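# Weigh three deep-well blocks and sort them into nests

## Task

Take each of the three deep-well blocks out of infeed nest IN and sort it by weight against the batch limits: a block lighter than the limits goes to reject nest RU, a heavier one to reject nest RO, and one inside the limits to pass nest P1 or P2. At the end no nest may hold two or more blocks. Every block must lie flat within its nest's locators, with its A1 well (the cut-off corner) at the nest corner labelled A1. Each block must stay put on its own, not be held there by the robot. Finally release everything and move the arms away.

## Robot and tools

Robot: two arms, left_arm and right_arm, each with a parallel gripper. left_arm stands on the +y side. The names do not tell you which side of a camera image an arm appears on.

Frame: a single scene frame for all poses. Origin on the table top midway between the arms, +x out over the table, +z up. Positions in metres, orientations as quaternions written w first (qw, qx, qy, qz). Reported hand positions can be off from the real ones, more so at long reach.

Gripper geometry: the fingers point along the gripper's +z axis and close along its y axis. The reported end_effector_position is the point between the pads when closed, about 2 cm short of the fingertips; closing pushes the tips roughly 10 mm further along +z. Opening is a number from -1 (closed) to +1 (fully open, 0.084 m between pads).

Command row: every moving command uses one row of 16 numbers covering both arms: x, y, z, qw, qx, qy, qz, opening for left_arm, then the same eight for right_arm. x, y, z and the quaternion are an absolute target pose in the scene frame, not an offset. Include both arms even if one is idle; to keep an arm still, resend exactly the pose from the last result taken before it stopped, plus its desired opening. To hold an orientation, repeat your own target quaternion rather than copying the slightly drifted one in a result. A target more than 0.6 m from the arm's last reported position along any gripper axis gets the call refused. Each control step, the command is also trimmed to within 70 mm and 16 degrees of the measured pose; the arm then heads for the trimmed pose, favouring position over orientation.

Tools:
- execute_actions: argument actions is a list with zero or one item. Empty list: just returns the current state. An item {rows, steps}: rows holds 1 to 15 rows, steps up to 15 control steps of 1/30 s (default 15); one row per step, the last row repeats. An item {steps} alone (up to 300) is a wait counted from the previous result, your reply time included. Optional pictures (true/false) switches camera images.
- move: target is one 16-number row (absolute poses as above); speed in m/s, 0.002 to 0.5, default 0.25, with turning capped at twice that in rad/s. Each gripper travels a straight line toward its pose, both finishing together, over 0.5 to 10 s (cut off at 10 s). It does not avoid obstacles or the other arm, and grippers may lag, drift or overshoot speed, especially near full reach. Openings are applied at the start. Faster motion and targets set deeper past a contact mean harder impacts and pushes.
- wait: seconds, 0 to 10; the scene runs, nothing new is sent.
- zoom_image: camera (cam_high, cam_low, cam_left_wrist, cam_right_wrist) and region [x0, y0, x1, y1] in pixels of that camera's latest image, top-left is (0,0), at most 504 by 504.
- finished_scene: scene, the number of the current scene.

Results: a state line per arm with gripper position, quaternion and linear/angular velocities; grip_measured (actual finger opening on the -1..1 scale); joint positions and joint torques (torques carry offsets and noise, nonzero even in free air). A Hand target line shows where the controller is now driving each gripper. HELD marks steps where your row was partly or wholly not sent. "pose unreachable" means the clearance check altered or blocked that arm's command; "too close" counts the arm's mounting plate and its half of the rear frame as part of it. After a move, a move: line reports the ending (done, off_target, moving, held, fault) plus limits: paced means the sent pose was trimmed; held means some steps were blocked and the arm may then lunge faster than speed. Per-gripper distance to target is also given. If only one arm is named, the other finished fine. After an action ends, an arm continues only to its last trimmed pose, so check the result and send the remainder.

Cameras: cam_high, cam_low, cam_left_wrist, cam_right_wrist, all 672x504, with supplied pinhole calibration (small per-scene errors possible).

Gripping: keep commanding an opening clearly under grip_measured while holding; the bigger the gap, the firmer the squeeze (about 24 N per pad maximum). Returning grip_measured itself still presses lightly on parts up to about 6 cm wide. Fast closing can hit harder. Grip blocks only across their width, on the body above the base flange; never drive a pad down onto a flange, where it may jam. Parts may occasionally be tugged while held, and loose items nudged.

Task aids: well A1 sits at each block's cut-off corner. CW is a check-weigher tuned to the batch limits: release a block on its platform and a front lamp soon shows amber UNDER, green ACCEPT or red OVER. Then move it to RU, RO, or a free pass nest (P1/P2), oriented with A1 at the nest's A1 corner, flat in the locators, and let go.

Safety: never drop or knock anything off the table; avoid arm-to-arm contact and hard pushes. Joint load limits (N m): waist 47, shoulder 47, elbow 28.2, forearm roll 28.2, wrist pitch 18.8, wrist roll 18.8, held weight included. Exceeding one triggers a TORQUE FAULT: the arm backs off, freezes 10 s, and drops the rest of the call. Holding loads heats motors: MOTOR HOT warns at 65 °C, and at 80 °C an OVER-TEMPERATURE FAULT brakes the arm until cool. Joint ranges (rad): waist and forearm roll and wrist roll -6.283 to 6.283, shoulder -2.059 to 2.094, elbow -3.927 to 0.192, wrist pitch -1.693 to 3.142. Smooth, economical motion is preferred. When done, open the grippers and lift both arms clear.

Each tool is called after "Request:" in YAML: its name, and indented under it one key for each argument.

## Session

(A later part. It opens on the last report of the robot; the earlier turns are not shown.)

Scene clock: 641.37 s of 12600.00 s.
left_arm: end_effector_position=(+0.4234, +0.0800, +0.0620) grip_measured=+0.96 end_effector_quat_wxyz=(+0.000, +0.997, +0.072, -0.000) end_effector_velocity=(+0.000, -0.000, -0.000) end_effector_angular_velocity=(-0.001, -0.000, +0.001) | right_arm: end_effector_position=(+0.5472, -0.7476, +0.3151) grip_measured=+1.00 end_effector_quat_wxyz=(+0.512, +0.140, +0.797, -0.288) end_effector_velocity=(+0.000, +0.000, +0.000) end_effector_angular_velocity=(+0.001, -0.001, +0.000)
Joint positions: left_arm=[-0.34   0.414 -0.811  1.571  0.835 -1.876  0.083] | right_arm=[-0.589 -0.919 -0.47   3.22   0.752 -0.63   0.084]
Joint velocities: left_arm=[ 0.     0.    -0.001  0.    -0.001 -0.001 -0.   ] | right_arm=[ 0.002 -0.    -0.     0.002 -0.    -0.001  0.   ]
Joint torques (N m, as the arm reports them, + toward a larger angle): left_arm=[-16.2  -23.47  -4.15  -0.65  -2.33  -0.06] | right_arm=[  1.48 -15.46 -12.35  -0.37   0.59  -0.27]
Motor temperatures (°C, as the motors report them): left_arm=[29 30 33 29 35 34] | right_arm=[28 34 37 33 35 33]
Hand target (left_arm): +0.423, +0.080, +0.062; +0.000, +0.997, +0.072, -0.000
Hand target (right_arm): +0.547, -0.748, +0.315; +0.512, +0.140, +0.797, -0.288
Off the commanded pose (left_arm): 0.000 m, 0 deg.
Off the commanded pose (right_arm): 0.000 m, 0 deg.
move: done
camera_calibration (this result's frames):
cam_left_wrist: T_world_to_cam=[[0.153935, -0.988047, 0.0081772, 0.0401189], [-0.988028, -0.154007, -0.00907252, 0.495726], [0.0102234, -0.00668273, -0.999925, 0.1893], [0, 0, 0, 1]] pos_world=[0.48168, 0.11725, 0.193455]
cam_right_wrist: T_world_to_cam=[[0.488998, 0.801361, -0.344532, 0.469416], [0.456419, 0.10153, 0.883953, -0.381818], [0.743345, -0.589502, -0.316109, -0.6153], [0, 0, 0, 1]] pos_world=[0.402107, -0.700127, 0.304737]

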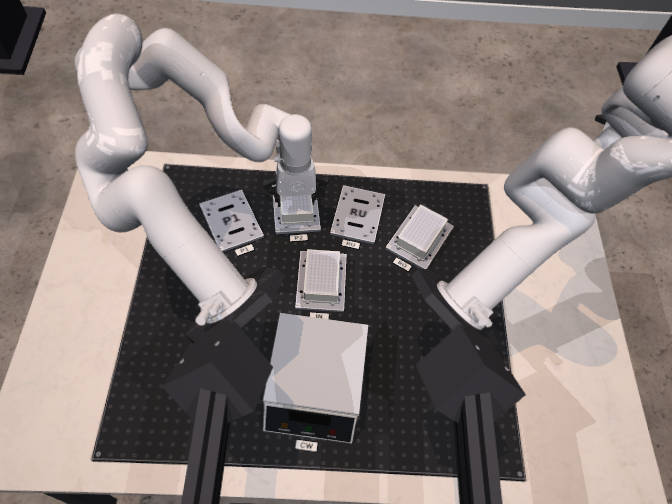

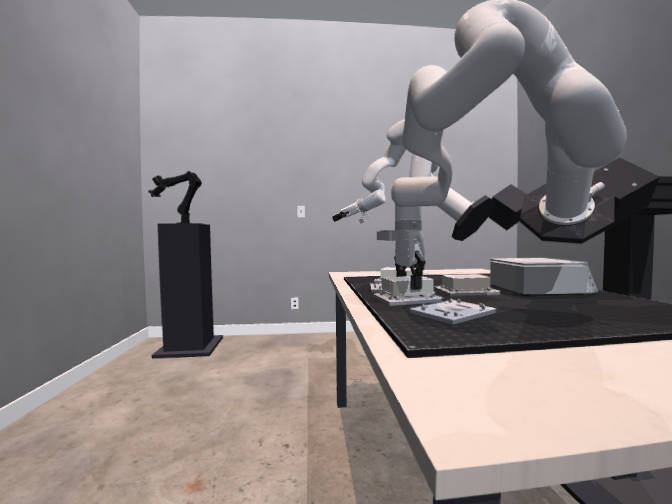

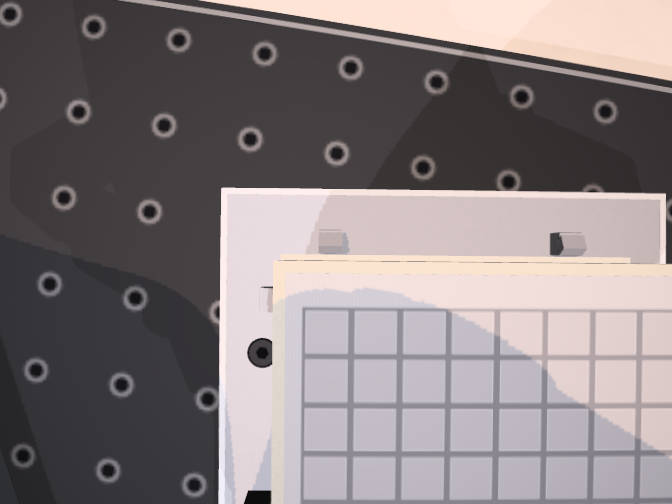

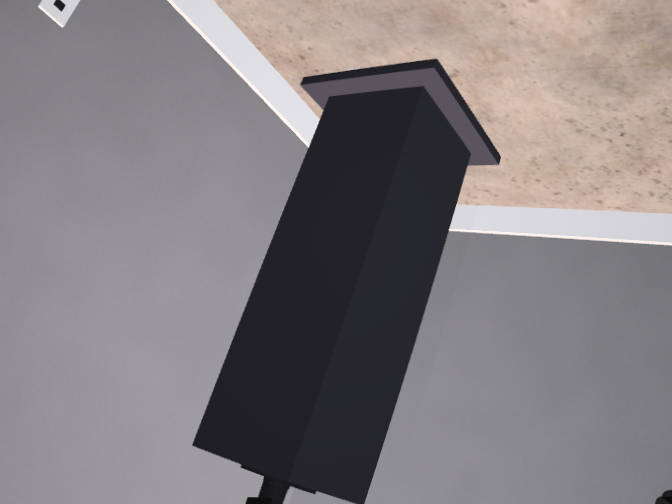

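Request:
move:
  target: [0.4231,0.0800,0.061,0,0.9975,0.0706,0,0,0.5472,-0.7476,0.3151,0.512,0.140,0.797,-0.288,1]
  speed: 0.005

Request:
move:
  target: [0.4231,0.0800,0.0515,0,0.9975,0.0706,0,0,0.5472,-0.7476,0.3151,0.512,0.140,0.797,-0.288,1]
  speed: 0.005

Request:
move:
  target: [0.4231,0.0800,0.0515,0,0.9975,0.0706,0,1,0.5472,-0.7476,0.3151,0.512,0.140,0.797,-0.288,1]

Request:
move:
  target: [0.4231,0.0800,0.11,0,0.9975,0.0706,0,1,0.5472,-0.7476,0.3151,0.512,0.140,0.797,-0.288,1]
  speed: 0.03

Request:
zoom_image:
  camera: "cam_low"
  region: [360,255,460,315]

Scene clock: 662.37 s of 12600.00 s.
left_arm: end_effector_position=(+0.4231, +0.0800, +0.0611) grip_measured=+0.96 end_effector_quat_wxyz=(-0.000, +0.997, +0.071, -0.000) end_effector_velocity=(-0.000, +0.000, -0.001) end_effector_angular_velocity=(+0.000, +0.001, -0.001) | right_arm: end_effector_position=(+0.5472, -0.7476, +0.3151) grip_measured=+1.00 end_effector_quat_wxyz=(+0.512, +0.140, +0.797, -0.288) end_effector_velocity=(+0.000, -0.000, +0.000) end_effector_angular_velocity=(-0.001, -0.001, -0.001)
Joint positions: left_arm=[-0.338  0.416 -0.812  1.574  0.835 -1.875  0.083] | right_arm=[-0.589 -0.919 -0.47   3.22   0.752 -0.63   0.084]
Joint velocities: left_arm=[ 0.003  0.002 -0.001  0.002 -0.001  0.001  0.   ] | right_arm=[-0.     0.    -0.     0.     0.001 -0.001 -0.   ]
Joint torques (N m, as the arm reports them, + toward a larger angle): left_arm=[-16.16 -22.99  -3.84  -0.61  -2.27   0.17] | right_arm=[  1.73 -15.35 -12.56  -0.27   0.63  -0.24]
Motor temperatures (°C, as the motors report them): left_arm=[29 30 33 29 35 34] | right_arm=[28 34 37 33 35 33]
Hand target (left_arm): +0.423, +0.080, +0.061; +0.000, +0.998, +0.071, -0.000
Hand target (right_arm): +0.547, -0.748, +0.315; +0.512, +0.140, +0.797, -0.288
Off the commanded pose (left_arm): 0.000 m, 0 deg.
Off the commanded pose (right_arm): 0.000 m, 0 deg.
After step 90, 17.30 s passed at rest.
move: done
camera_calibration (this result's frames):
cam_left_wrist: T_world_to_cam=[[0.150577, -0.988565, 0.00816321, 0.0416377], [-0.988546, -0.150649, -0.00905896, 0.495379], [0.0101852, -0.00670563, -0.999926, 0.188365], [0, 0, 0, 1]] pos_world=[0.481516, 0.117053, 0.192499]
cam_right_wrist: T_world_to_cam=[[0.488998, 0.801361, -0.344532, 0.469416], [0.456419, 0.10153, 0.883953, -0.381819], [0.743345, -0.589502, -0.316109, -0.6153], [0, 0, 0, 1]] pos_world=[0.402107, -0.700127, 0.304737]

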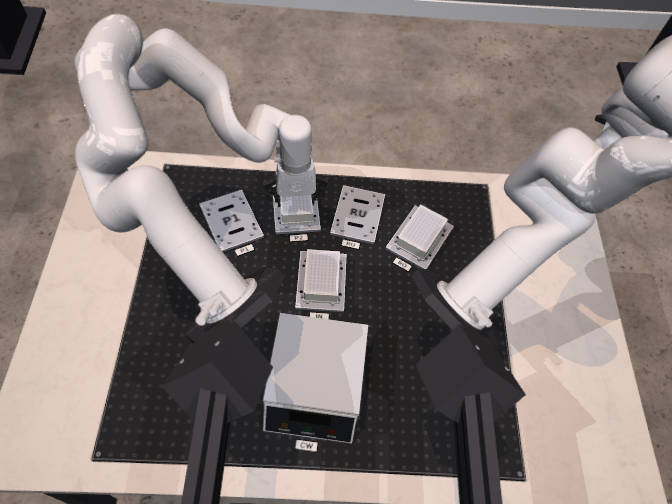

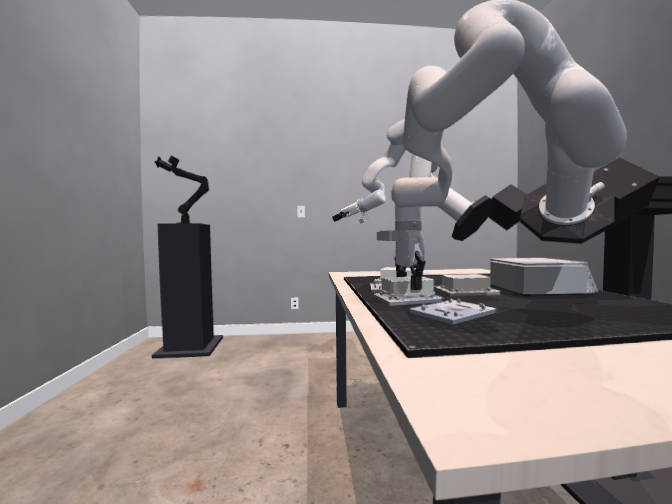

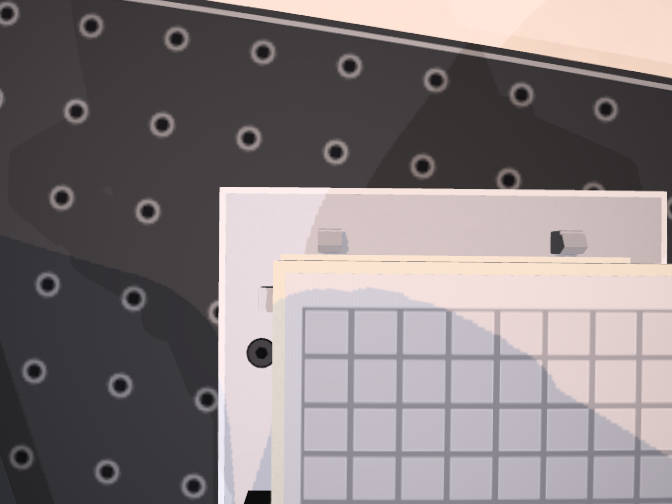

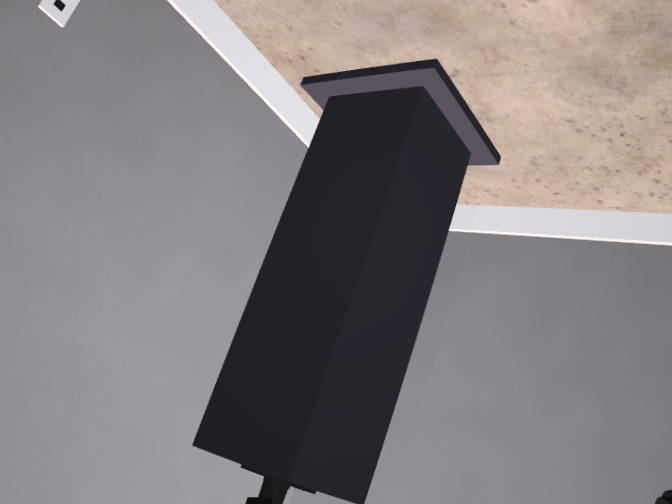

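Scene clock: 664.50 s of 12600.00 s.
left_arm: end_effector_position=(+0.4233, +0.0798, +0.0523) grip_measured=+0.96 end_effector_quat_wxyz=(+0.000, +0.998, +0.070, +0.000) end_effector_velocity=(-0.000, -0.000, -0.001) end_effector_angular_velocity=(-0.002, +0.000, +0.000) | right_arm: end_effector_position=(+0.5472, -0.7476, +0.3151) grip_measured=+1.00 end_effector_quat_wxyz=(+0.512, +0.140, +0.797, -0.288) end_effector_velocity=(+0.000, +0.000, +0.000) end_effector_angular_velocity=(+0.000, -0.000, +0.001)
Joint positions: left_arm=[-0.321  0.439 -0.827  1.598  0.828 -1.885  0.083] | right_arm=[-0.589 -0.919 -0.47   3.22   0.752 -0.63   0.084]
Joint velocities: left_arm=[ 0.002  0.002 -0.     0.003 -0.003 -0.002  0.   ] | right_arm=[ 0.    -0.    -0.    -0.001 -0.001  0.    -0.   ]
Joint torques (N m, as the arm reports them, + toward a larger angle): left_arm=[-12.1  -17.32  -3.85  -0.04  -2.34   0.21] | right_arm=[  1.93 -15.03 -11.95  -0.25   0.82  -0.12]
Motor temperatures (°C, as the motors report them): left_arm=[29 30 33 29 35 34] | right_arm=[28 34 37 33 35 33]
Hand target (left_arm): +0.423, +0.080, +0.052; +0.000, +0.998, +0.071, -0.000
Hand target (right_arm): +0.547, -0.748, +0.315; +0.512, +0.140, +0.797, -0.288
Off the commanded pose (left_arm): 0.001 m, 0 deg.
Off the commanded pose (right_arm): 0.000 m, 0 deg.
move: done
camera_calibration (this result's frames):
cam_left_wrist: T_world_to_cam=[[0.150119, -0.988628, 0.00885215, 0.0416092], [-0.988606, -0.150204, -0.00985942, 0.495473], [0.0110769, -0.00727121, -0.999912, 0.179287], [0, 0, 0, 1]] pos_world=[0.481595, 0.116862, 0.183788]
cam_right_wrist: T_world_to_cam=[[0.488998, 0.801361, -0.344532, 0.469416], [0.456419, 0.10153, 0.883953, -0.381818], [0.743345, -0.589502, -0.316109, -0.6153], [0, 0, 0, 1]] pos_world=[0.402107, -0.700127, 0.304737]

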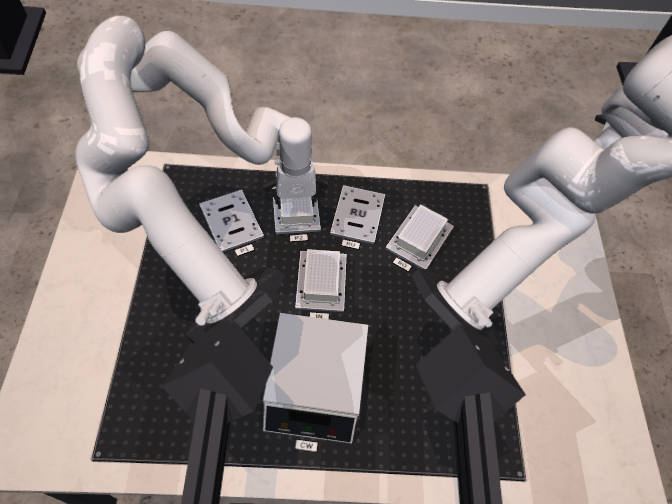

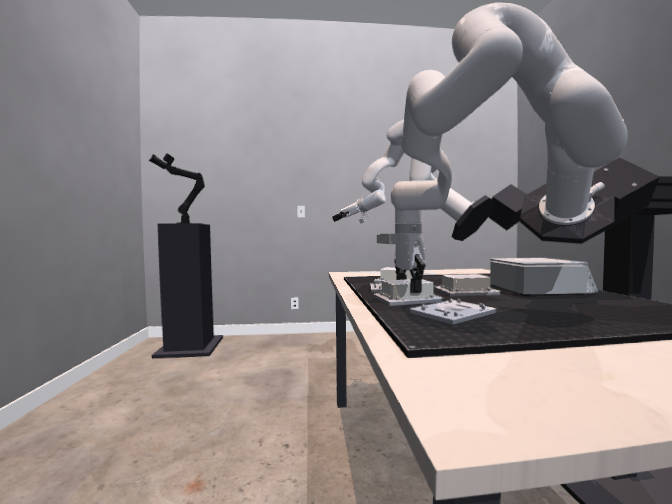

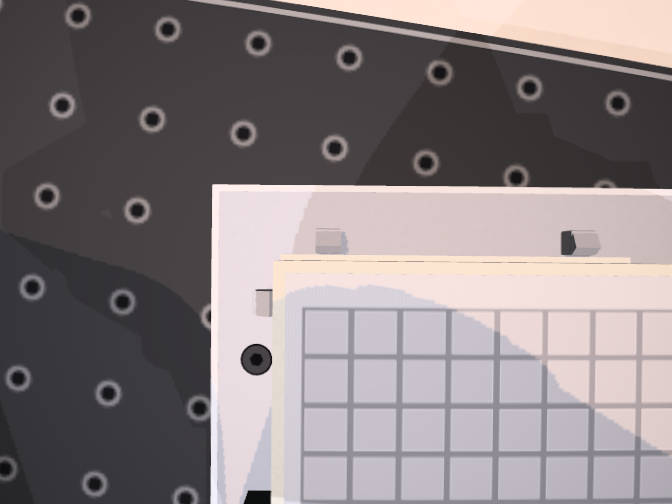

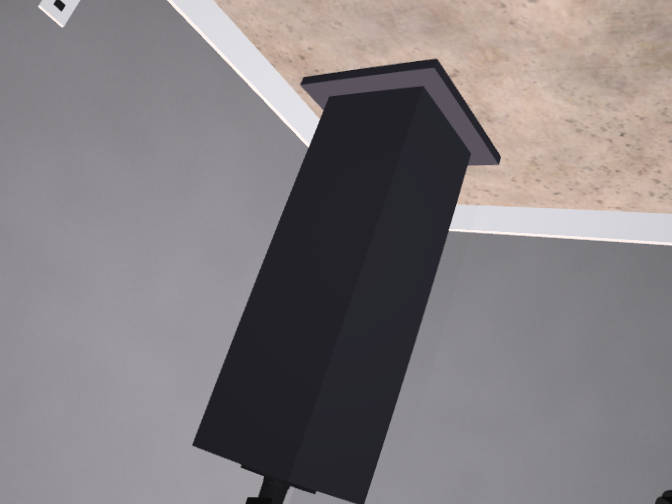

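Scene clock: 665.20 s of 12600.00 s.
left_arm: end_effector_position=(+0.4229, +0.0801, +0.0513) grip_measured=+1.00 end_effector_quat_wxyz=(-0.000, +0.998, +0.071, -0.000) end_effector_velocity=(+0.002, -0.000, +0.001) end_effector_angular_velocity=(-0.001, -0.003, +0.001) | right_arm: end_effector_position=(+0.5472, -0.7476, +0.3151) grip_measured=+1.00 end_effector_quat_wxyz=(+0.512, +0.140, +0.797, -0.288) end_effector_velocity=(+0.000, +0.000, +0.000) end_effector_angular_velocity=(+0.001, -0.001, -0.000)
Joint positions: left_arm=[-0.318  0.441 -0.828  1.599  0.827 -1.885  0.084] | right_arm=[-0.589 -0.919 -0.47   3.22   0.752 -0.63   0.084]
Joint velocities: left_arm=[-0.002 -0.003 -0.    -0.     0.001 -0.     0.   ] | right_arm=[ 0.001 -0.     0.     0.001  0.     0.    -0.   ]
Joint torques (N m, as the arm reports them, + toward a larger angle): left_arm=[-15.43 -22.71  -3.28  -0.61  -2.19  -0.02] | right_arm=[  1.35 -14.95 -12.38  -0.71   0.94  -0.28]
Motor temperatures (°C, as the motors report them): left_arm=[29 30 33 29 35 34] | right_arm=[28 34 37 33 35 33]
Hand target (left_arm): +0.423, +0.080, +0.051; +0.000, +0.998, +0.071, -0.000
Hand target (right_arm): +0.547, -0.748, +0.315; +0.512, +0.140, +0.797, -0.288
Off the commanded pose (left_arm): 0.000 m, 0 deg.
Off the commanded pose (right_arm): 0.000 m, 0 deg.
move: done
camera_calibration (this result's frames):
cam_left_wrist: T_world_to_cam=[[0.150239, -0.988618, 0.00789519, 0.0419749], [-0.988602, -0.150306, -0.00861504, 0.495042], [0.00970367, -0.00651088, -0.999932, 0.178812], [0, 0, 0, 1]] pos_world=[0.481359, 0.117069, 0.182733]
cam_right_wrist: T_world_to_cam=[[0.488998, 0.801361, -0.344532, 0.469416], [0.456419, 0.10153, 0.883953, -0.381819], [0.743345, -0.589502, -0.316109, -0.6153], [0, 0, 0, 1]] pos_world=[0.402107, -0.700127, 0.304737]

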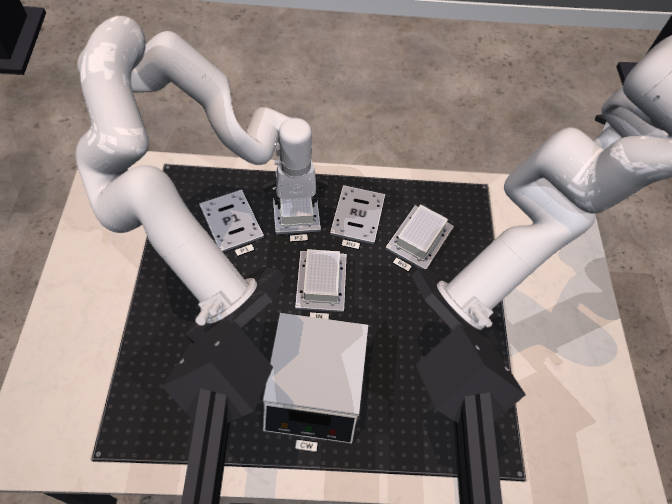

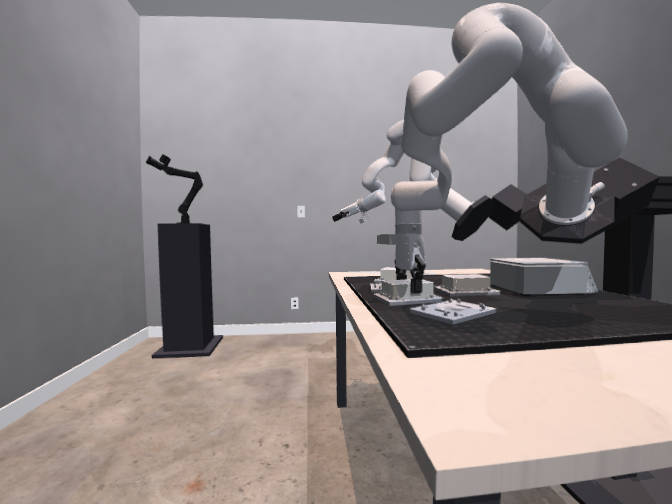

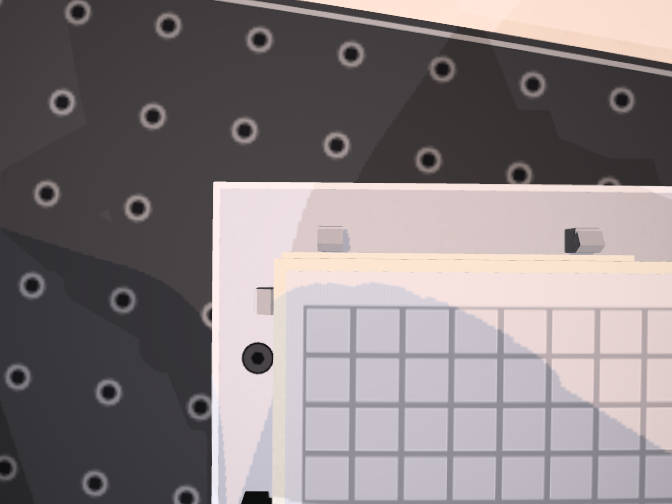

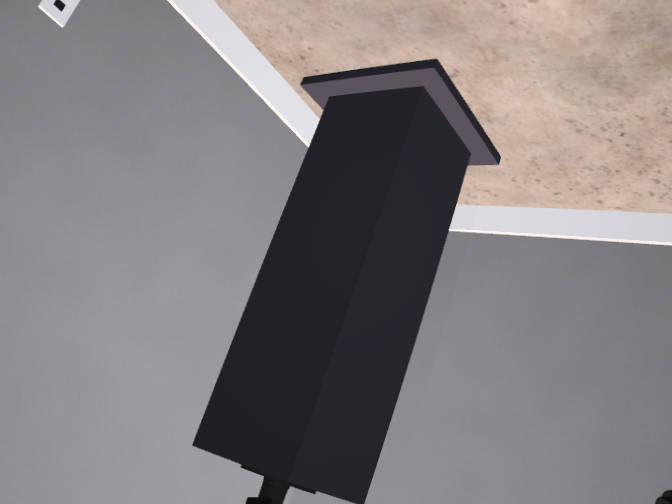

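Scene clock: 667.53 s of 12600.00 s.
left_arm: end_effector_position=(+0.4231, +0.0802, +0.1097) grip_measured=+1.00 end_effector_quat_wxyz=(-0.000, +0.998, +0.071, +0.000) end_effector_velocity=(-0.000, -0.000, +0.003) end_effector_angular_velocity=(+0.001, -0.000, -0.002) | right_arm: end_effector_position=(+0.5472, -0.7476, +0.3151) grip_measured=+1.00 end_effector_quat_wxyz=(+0.512, +0.140, +0.797, -0.288) end_effector_velocity=(-0.000, +0.000, -0.000) end_effector_angular_velocity=(+0.000, +0.001, +0.001)
Joint positions: left_arm=[-0.441  0.298 -0.744  1.439  0.88  -1.812  0.084] | right_arm=[-0.589 -0.919 -0.47   3.22   0.752 -0.63   0.084]
Joint velocities: left_arm=[-0.007 -0.005  0.003 -0.007  0.004  0.004 -0.   ] | right_arm=[-0.    -0.    -0.    -0.001 -0.002 -0.    -0.   ]
Joint torques (N m, as the arm reports them, + toward a larger angle): left_arm=[-15.28 -21.56  -5.95  -0.44  -2.1    0.02] | right_arm=[  1.99 -15.63 -12.69  -0.53   0.82  -0.16]
Motor temperatures (°C, as the motors report them): left_arm=[29 30 33 29 35 34] | right_arm=[28 34 37 33 35 33]
Hand target (left_arm): +0.423, +0.080, +0.110; -0.000, +0.998, +0.071, +0.000
Hand target (right_arm): +0.547, -0.748, +0.315; +0.512, +0.140, +0.797, -0.288
Off the commanded pose (left_arm): 0.000 m, 0 deg.
Off the commanded pose (right_arm): 0.000 m, 0 deg.
move: done
camera_calibration (this result's frames):
cam_left_wrist: T_world_to_cam=[[0.15039, -0.988596, 0.0078409, 0.0415173], [-0.988573, -0.15046, -0.0092707, 0.495817], [0.0103447, -0.00635709, -0.999926, 0.236886], [0, 0, 0, 1]] pos_world=[0.481456, 0.11715, 0.241139]
cam_right_wrist: T_world_to_cam=[[0.488998, 0.801361, -0.344532, 0.469416], [0.456419, 0.10153, 0.883953, -0.381819], [0.743345, -0.589502, -0.316109, -0.6153], [0, 0, 0, 1]] pos_world=[0.402107, -0.700127, 0.304737]

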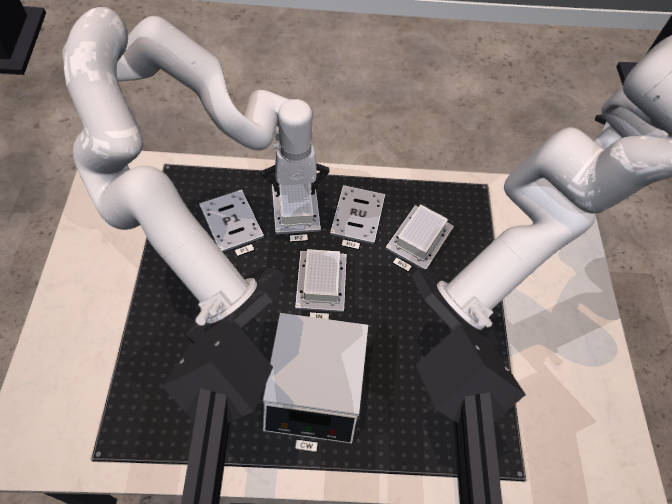

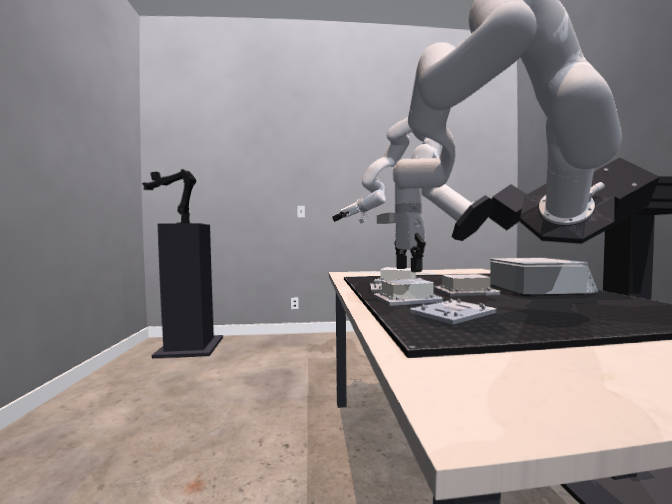

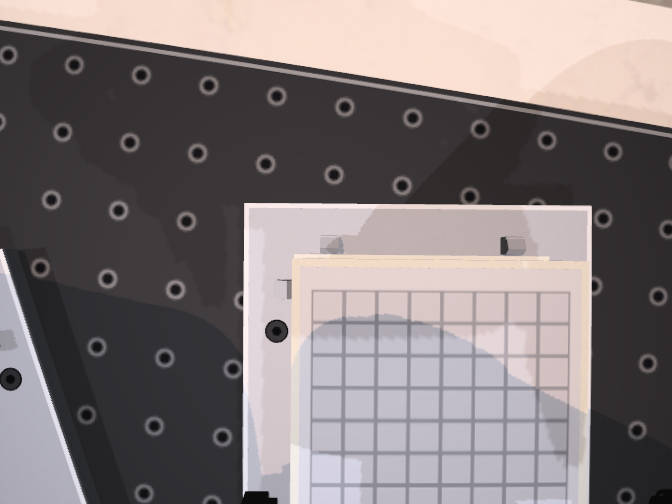

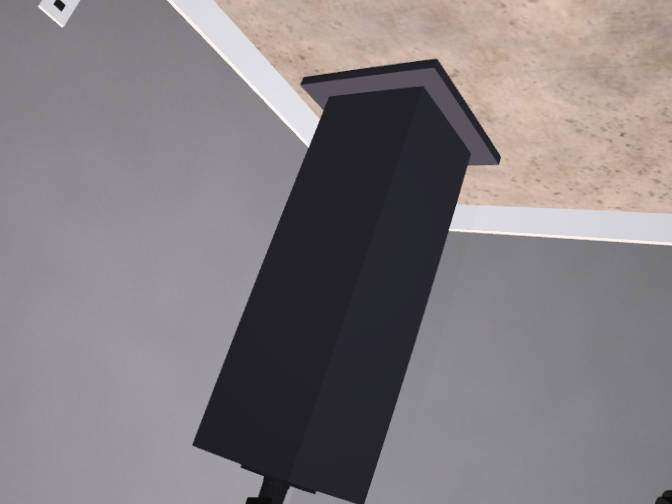

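Region (360, 255, 460, 315) of cam_low's 672x504 image, scaled by 5.040, with more detail than that image has; it fills the top 302 rows of this view, and the rest is white.

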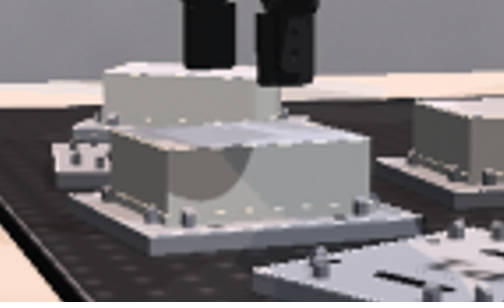

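Request:
move:
  target: [0.199,-0.0002,0.11,0,1,-0.0087,0,1,0.5472,-0.7476,0.3151,0.512,0.140,0.797,-0.288,1]
  speed: 0.15

Request:
move:
  target: [0.199,-0.0002,0.084,0,1,-0.0087,0,1,0.5472,-0.7476,0.3151,0.512,0.140,0.797,-0.288,1]
  speed: 0.03

Request:
move:
  target: [0.199,-0.0002,0.084,0,1,-0.0087,0,1,0.5472,-0.7476,0.3151,0.512,0.140,0.797,-0.288,1]

Request:
zoom_image:
  camera: "cam_high"
  region: [280,250,360,320]

Scene clock: 683.23 s of 12600.00 s.
left_arm: end_effector_position=(+0.1994, +0.0006, +0.1098) grip_measured=+1.00 end_effector_quat_wxyz=(+0.000, +1.000, -0.008, +0.000) end_effector_velocity=(-0.003, -0.002, +0.000) end_effector_angular_velocity=(-0.001, +0.001, -0.003) | right_arm: end_effector_position=(+0.5472, -0.7476, +0.3151) grip_measured=+1.00 end_effector_quat_wxyz=(+0.512, +0.140, +0.797, -0.288) end_effector_velocity=(-0.000, -0.000, -0.000) end_effector_angular_velocity=(+0.001, -0.000, -0.001)
Joint positions: left_arm=[-0.807  0.715 -0.617  1.518  0.894 -2.354  0.084] | right_arm=[-0.589 -0.919 -0.47   3.22   0.752 -0.63   0.084]
Joint velocities: left_arm=[-0.007  0.009 -0.003 -0.002 -0.002 -0.005  0.   ] | right_arm=[-0.     0.     0.     0.001  0.     0.    -0.   ]
Joint torques (N m, as the arm reports them, + toward a larger angle): left_arm=[-14.39 -19.1   -4.53  -0.31  -2.12   0.07] | right_arm=[  2.07 -15.49 -12.27  -0.2    1.06  -0.39]
Motor temperatures (°C, as the motors report them): left_arm=[29 30 33 29 35 34] | right_arm=[28 34 37 33 35 33]
Hand target (left_arm): +0.199, +0.001, +0.110; +0.000, +1.000, -0.009, +0.000
Hand target (right_arm): +0.547, -0.748, +0.315; +0.512, +0.140, +0.797, -0.288
Off the commanded pose (left_arm): 0.001 m, 0 deg.
Off the commanded pose (right_arm): 0.000 m, 0 deg.
After step 90, 10.53 s passed at rest.
move: done
camera_calibration (this result's frames):
cam_left_wrist: T_world_to_cam=[[-0.00723261, -0.999933, 0.00905198, 0.0278521], [-0.99993, 0.0071469, -0.00946633, 0.264907], [0.009401, -0.00911981, -0.999914, 0.239014], [0, 0, 0, 1]] pos_world=[0.262843, 0.0281367, 0.241249]
cam_right_wrist: T_world_to_cam=[[0.488998, 0.801361, -0.344532, 0.469416], [0.456419, 0.10153, 0.883953, -0.381818], [0.743346, -0.589502, -0.316109, -0.6153], [0, 0, 0, 1]] pos_world=[0.402107, -0.700127, 0.304737]

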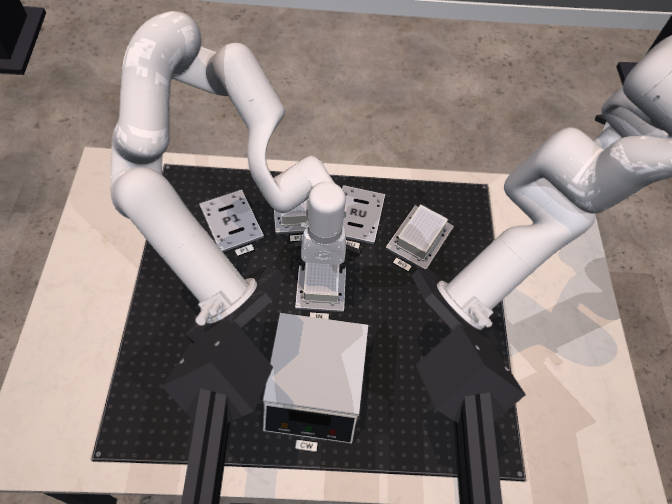

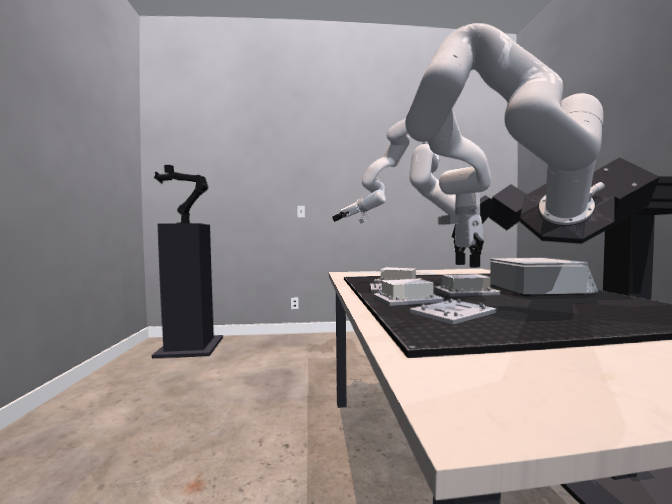

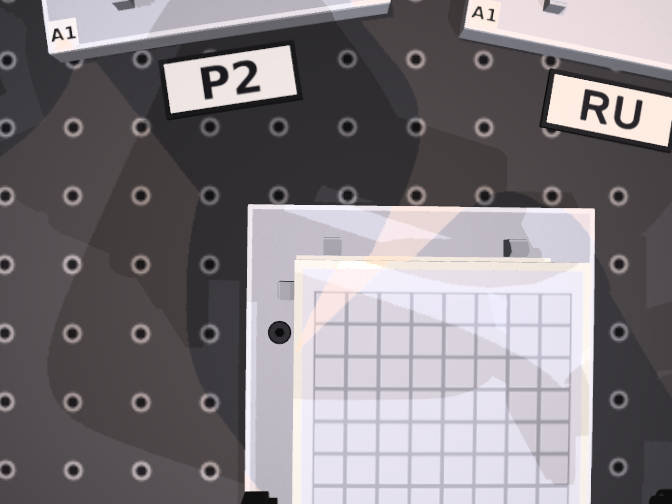

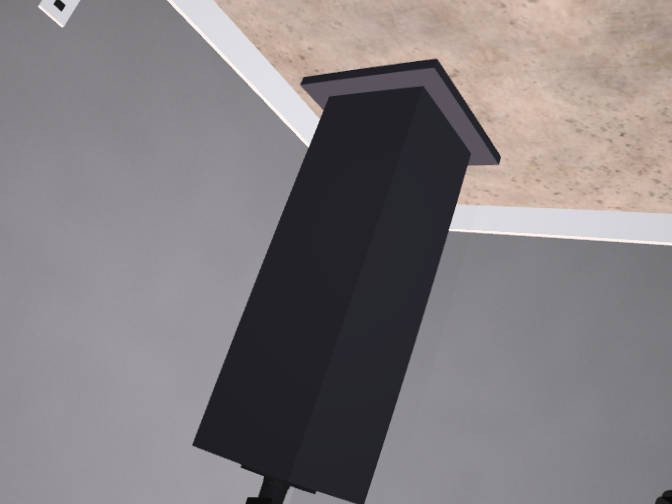

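Scene clock: 684.47 s of 12600.00 s.
left_arm: end_effector_position=(+0.1990, -0.0003, +0.0843) grip_measured=+1.00 end_effector_quat_wxyz=(+0.000, +1.000, -0.009, -0.000) end_effector_velocity=(+0.000, -0.001, -0.002) end_effector_angular_velocity=(-0.002, +0.001, +0.001) | right_arm: end_effector_position=(+0.5472, -0.7476, +0.3151) grip_measured=+1.00 end_effector_quat_wxyz=(+0.512, +0.140, +0.797, -0.288) end_effector_velocity=(+0.000, -0.000, +0.000) end_effector_angular_velocity=(-0.001, -0.000, +0.000)
Joint positions: left_arm=[-0.736  0.783 -0.655  1.612  0.902 -2.391  0.084] | right_arm=[-0.589 -0.919 -0.47   3.22   0.752 -0.63   0.084]
Joint velocities: left_arm=[ 0.008  0.006 -0.005  0.009 -0.001 -0.003 -0.   ] | right_arm=[ 0.     0.    -0.    -0.     0.001 -0.     0.   ]
Joint torques (N m, as the arm reports them, + toward a larger angle): left_arm=[-14.67 -19.48  -3.11  -0.53  -2.25  -0.01] | right_arm=[  1.   -15.02 -12.36  -0.67   0.9   -0.27]
Motor temperatures (°C, as the motors report them): left_arm=[29 30 33 29 35 34] | right_arm=[28 34 37 33 35 33]
Hand target (left_arm): +0.199, -0.000, +0.084; +0.000, +1.000, -0.009, -0.000
Hand target (right_arm): +0.547, -0.748, +0.315; +0.512, +0.140, +0.797, -0.288
Off the commanded pose (left_arm): 0.000 m, 0 deg.
Off the commanded pose (right_arm): 0.000 m, 0 deg.
move: done
camera_calibration (this result's frames):
cam_left_wrist: T_world_to_cam=[[-0.00775577, -0.999935, 0.00835879, 0.027336], [-0.999931, 0.00768099, -0.00894113, 0.264249], [0.00887634, -0.00842756, -0.999925, 0.213626], [0, 0, 0, 1]] pos_world=[0.262546, 0.0271049, 0.215744]
cam_right_wrist: T_world_to_cam=[[0.488998, 0.801361, -0.344532, 0.469416], [0.456419, 0.10153, 0.883953, -0.381819], [0.743345, -0.589502, -0.316109, -0.6153], [0, 0, 0, 1]] pos_world=[0.402107, -0.700127, 0.304737]

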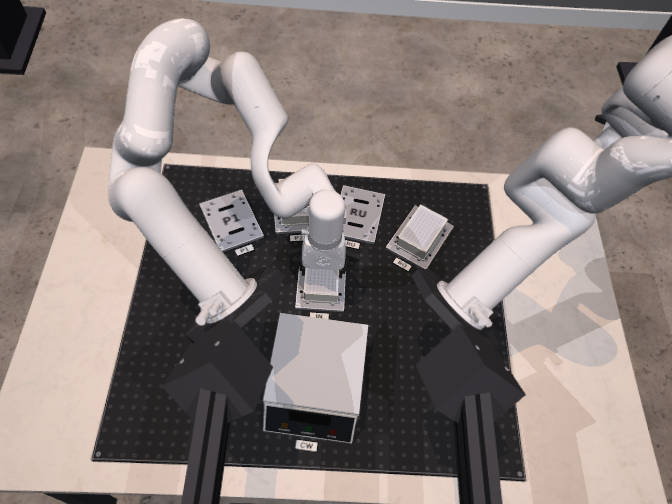

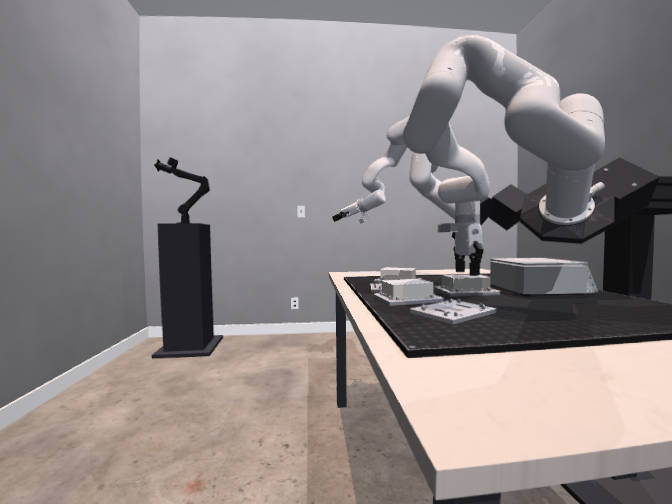

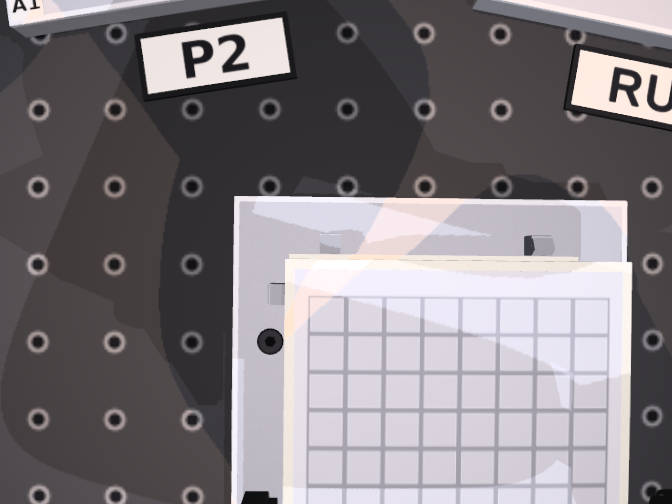

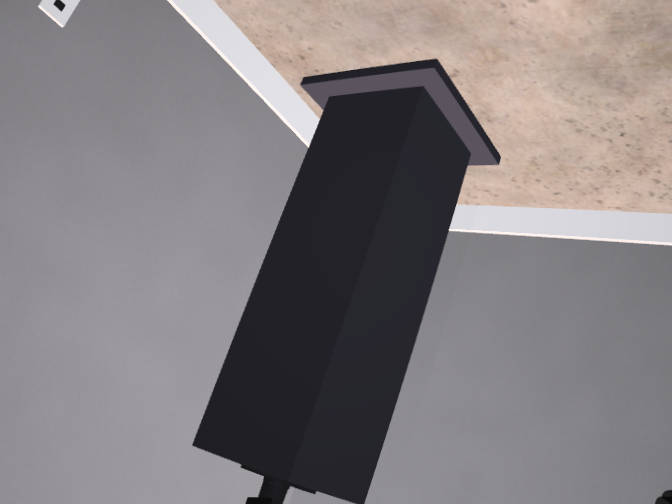

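Scene clock: 685.17 s of 12600.00 s.
left_arm: end_effector_position=(+0.1990, -0.0002, +0.0840) grip_measured=+1.00 end_effector_quat_wxyz=(+0.000, +1.000, -0.009, -0.000) end_effector_velocity=(+0.000, +0.000, +0.000) end_effector_angular_velocity=(+0.001, -0.002, -0.001) | right_arm: end_effector_position=(+0.5472, -0.7476, +0.3151) grip_measured=+1.00 end_effector_quat_wxyz=(+0.512, +0.140, +0.797, -0.288) end_effector_velocity=(+0.000, +0.000, +0.000) end_effector_angular_velocity=(+0.002, -0.001, -0.000)
Joint positions: left_arm=[-0.735  0.783 -0.656  1.613  0.902 -2.391  0.084] | right_arm=[-0.589 -0.919 -0.47   3.22   0.752 -0.63   0.084]
Joint velocities: left_arm=[-0.001  0.     0.     0.     0.002 -0.    -0.   ] | right_arm=[ 0.001 -0.     0.     0.002 -0.001 -0.     0.   ]
Joint torques (N m, as the arm reports them, + toward a larger angle): left_arm=[-14.9  -19.45  -2.91  -0.66  -2.07   0.01] | right_arm=[  1.78 -15.71 -12.14  -0.69   1.02  -0.36]
Motor temperatures (°C, as the motors report them): left_arm=[29 30 33 29 35 34] | right_arm=[28 34 37 33 35 33]
Hand target (left_arm): +0.199, -0.000, +0.084; +0.000, +1.000, -0.009, -0.000
Hand target (right_arm): +0.547, -0.748, +0.315; +0.512, +0.140, +0.797, -0.288
Off the commanded pose (left_arm): 0.000 m, 0 deg.
Off the commanded pose (right_arm): 0.000 m, 0 deg.
move: done
camera_calibration (this result's frames):
cam_left_wrist: T_world_to_cam=[[-0.00776733, -0.999936, 0.0081791, 0.0274158], [-0.999929, 0.00769308, -0.00907083, 0.264261], [0.00900733, -0.00824897, -0.999925, 0.213301], [0, 0, 0, 1]] pos_world=[0.262534, 0.0271406, 0.215458]
cam_right_wrist: T_world_to_cam=[[0.488998, 0.801361, -0.344532, 0.469416], [0.456419, 0.10153, 0.883953, -0.381818], [0.743345, -0.589502, -0.316109, -0.6153], [0, 0, 0, 1]] pos_world=[0.402107, -0.700127, 0.304737]

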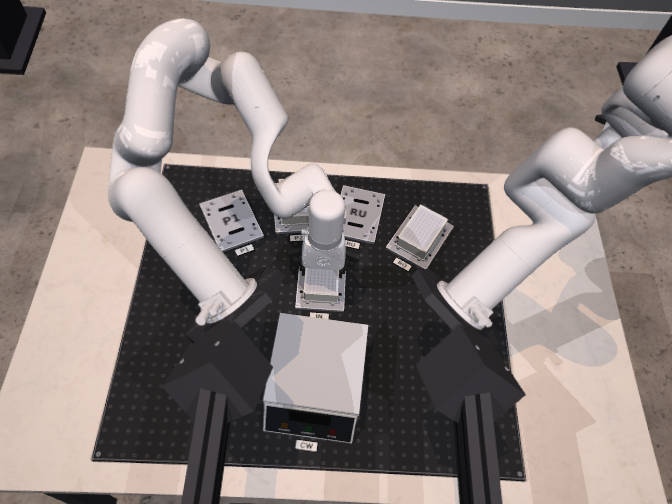

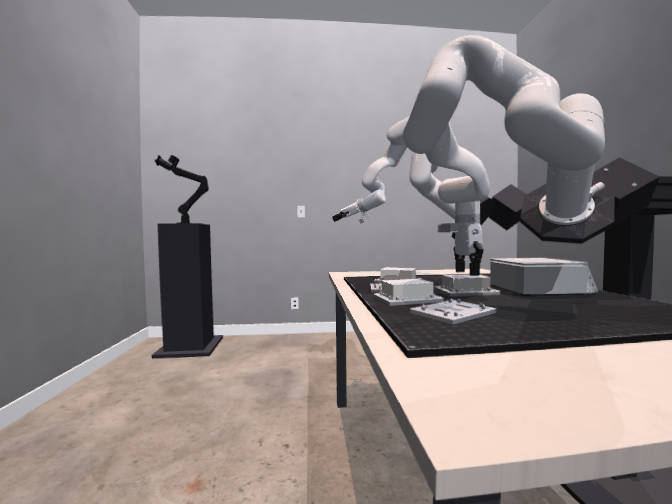

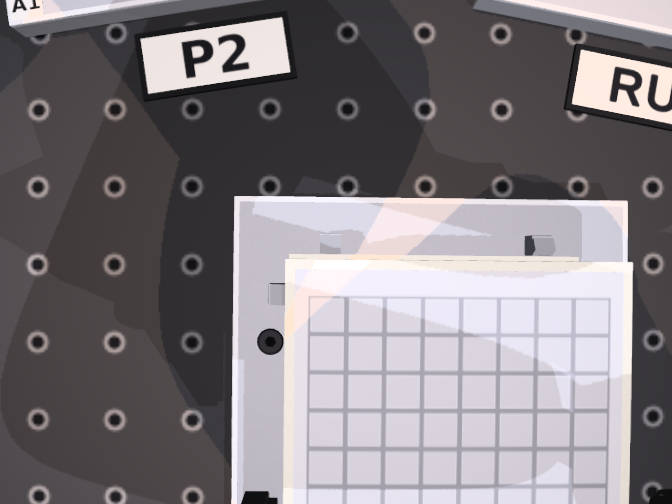

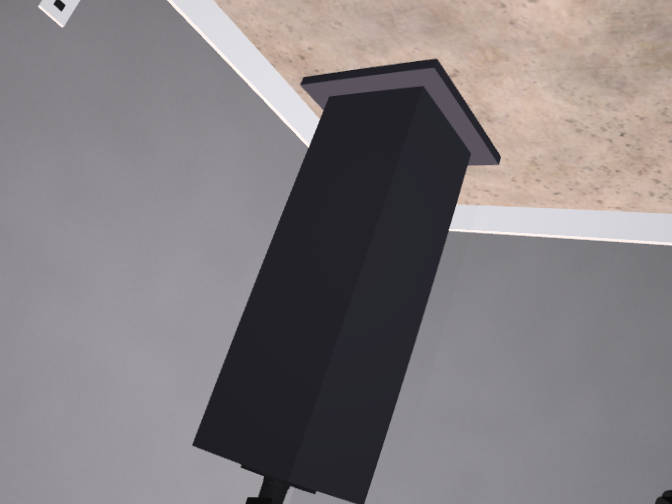

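Region (280, 250, 360, 320) of cam_high's 672x504 image, scaled by 6.300, with more detail than that image has; it fills the top 441 rows of this view, and the rest is white.

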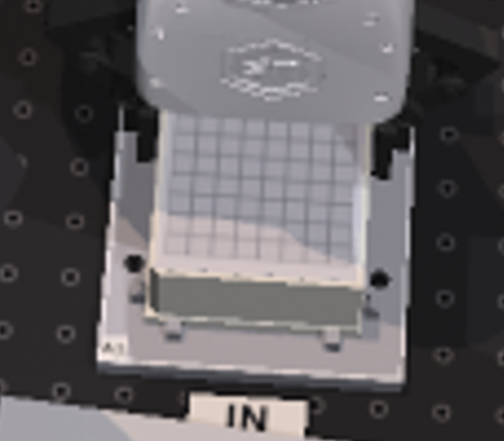

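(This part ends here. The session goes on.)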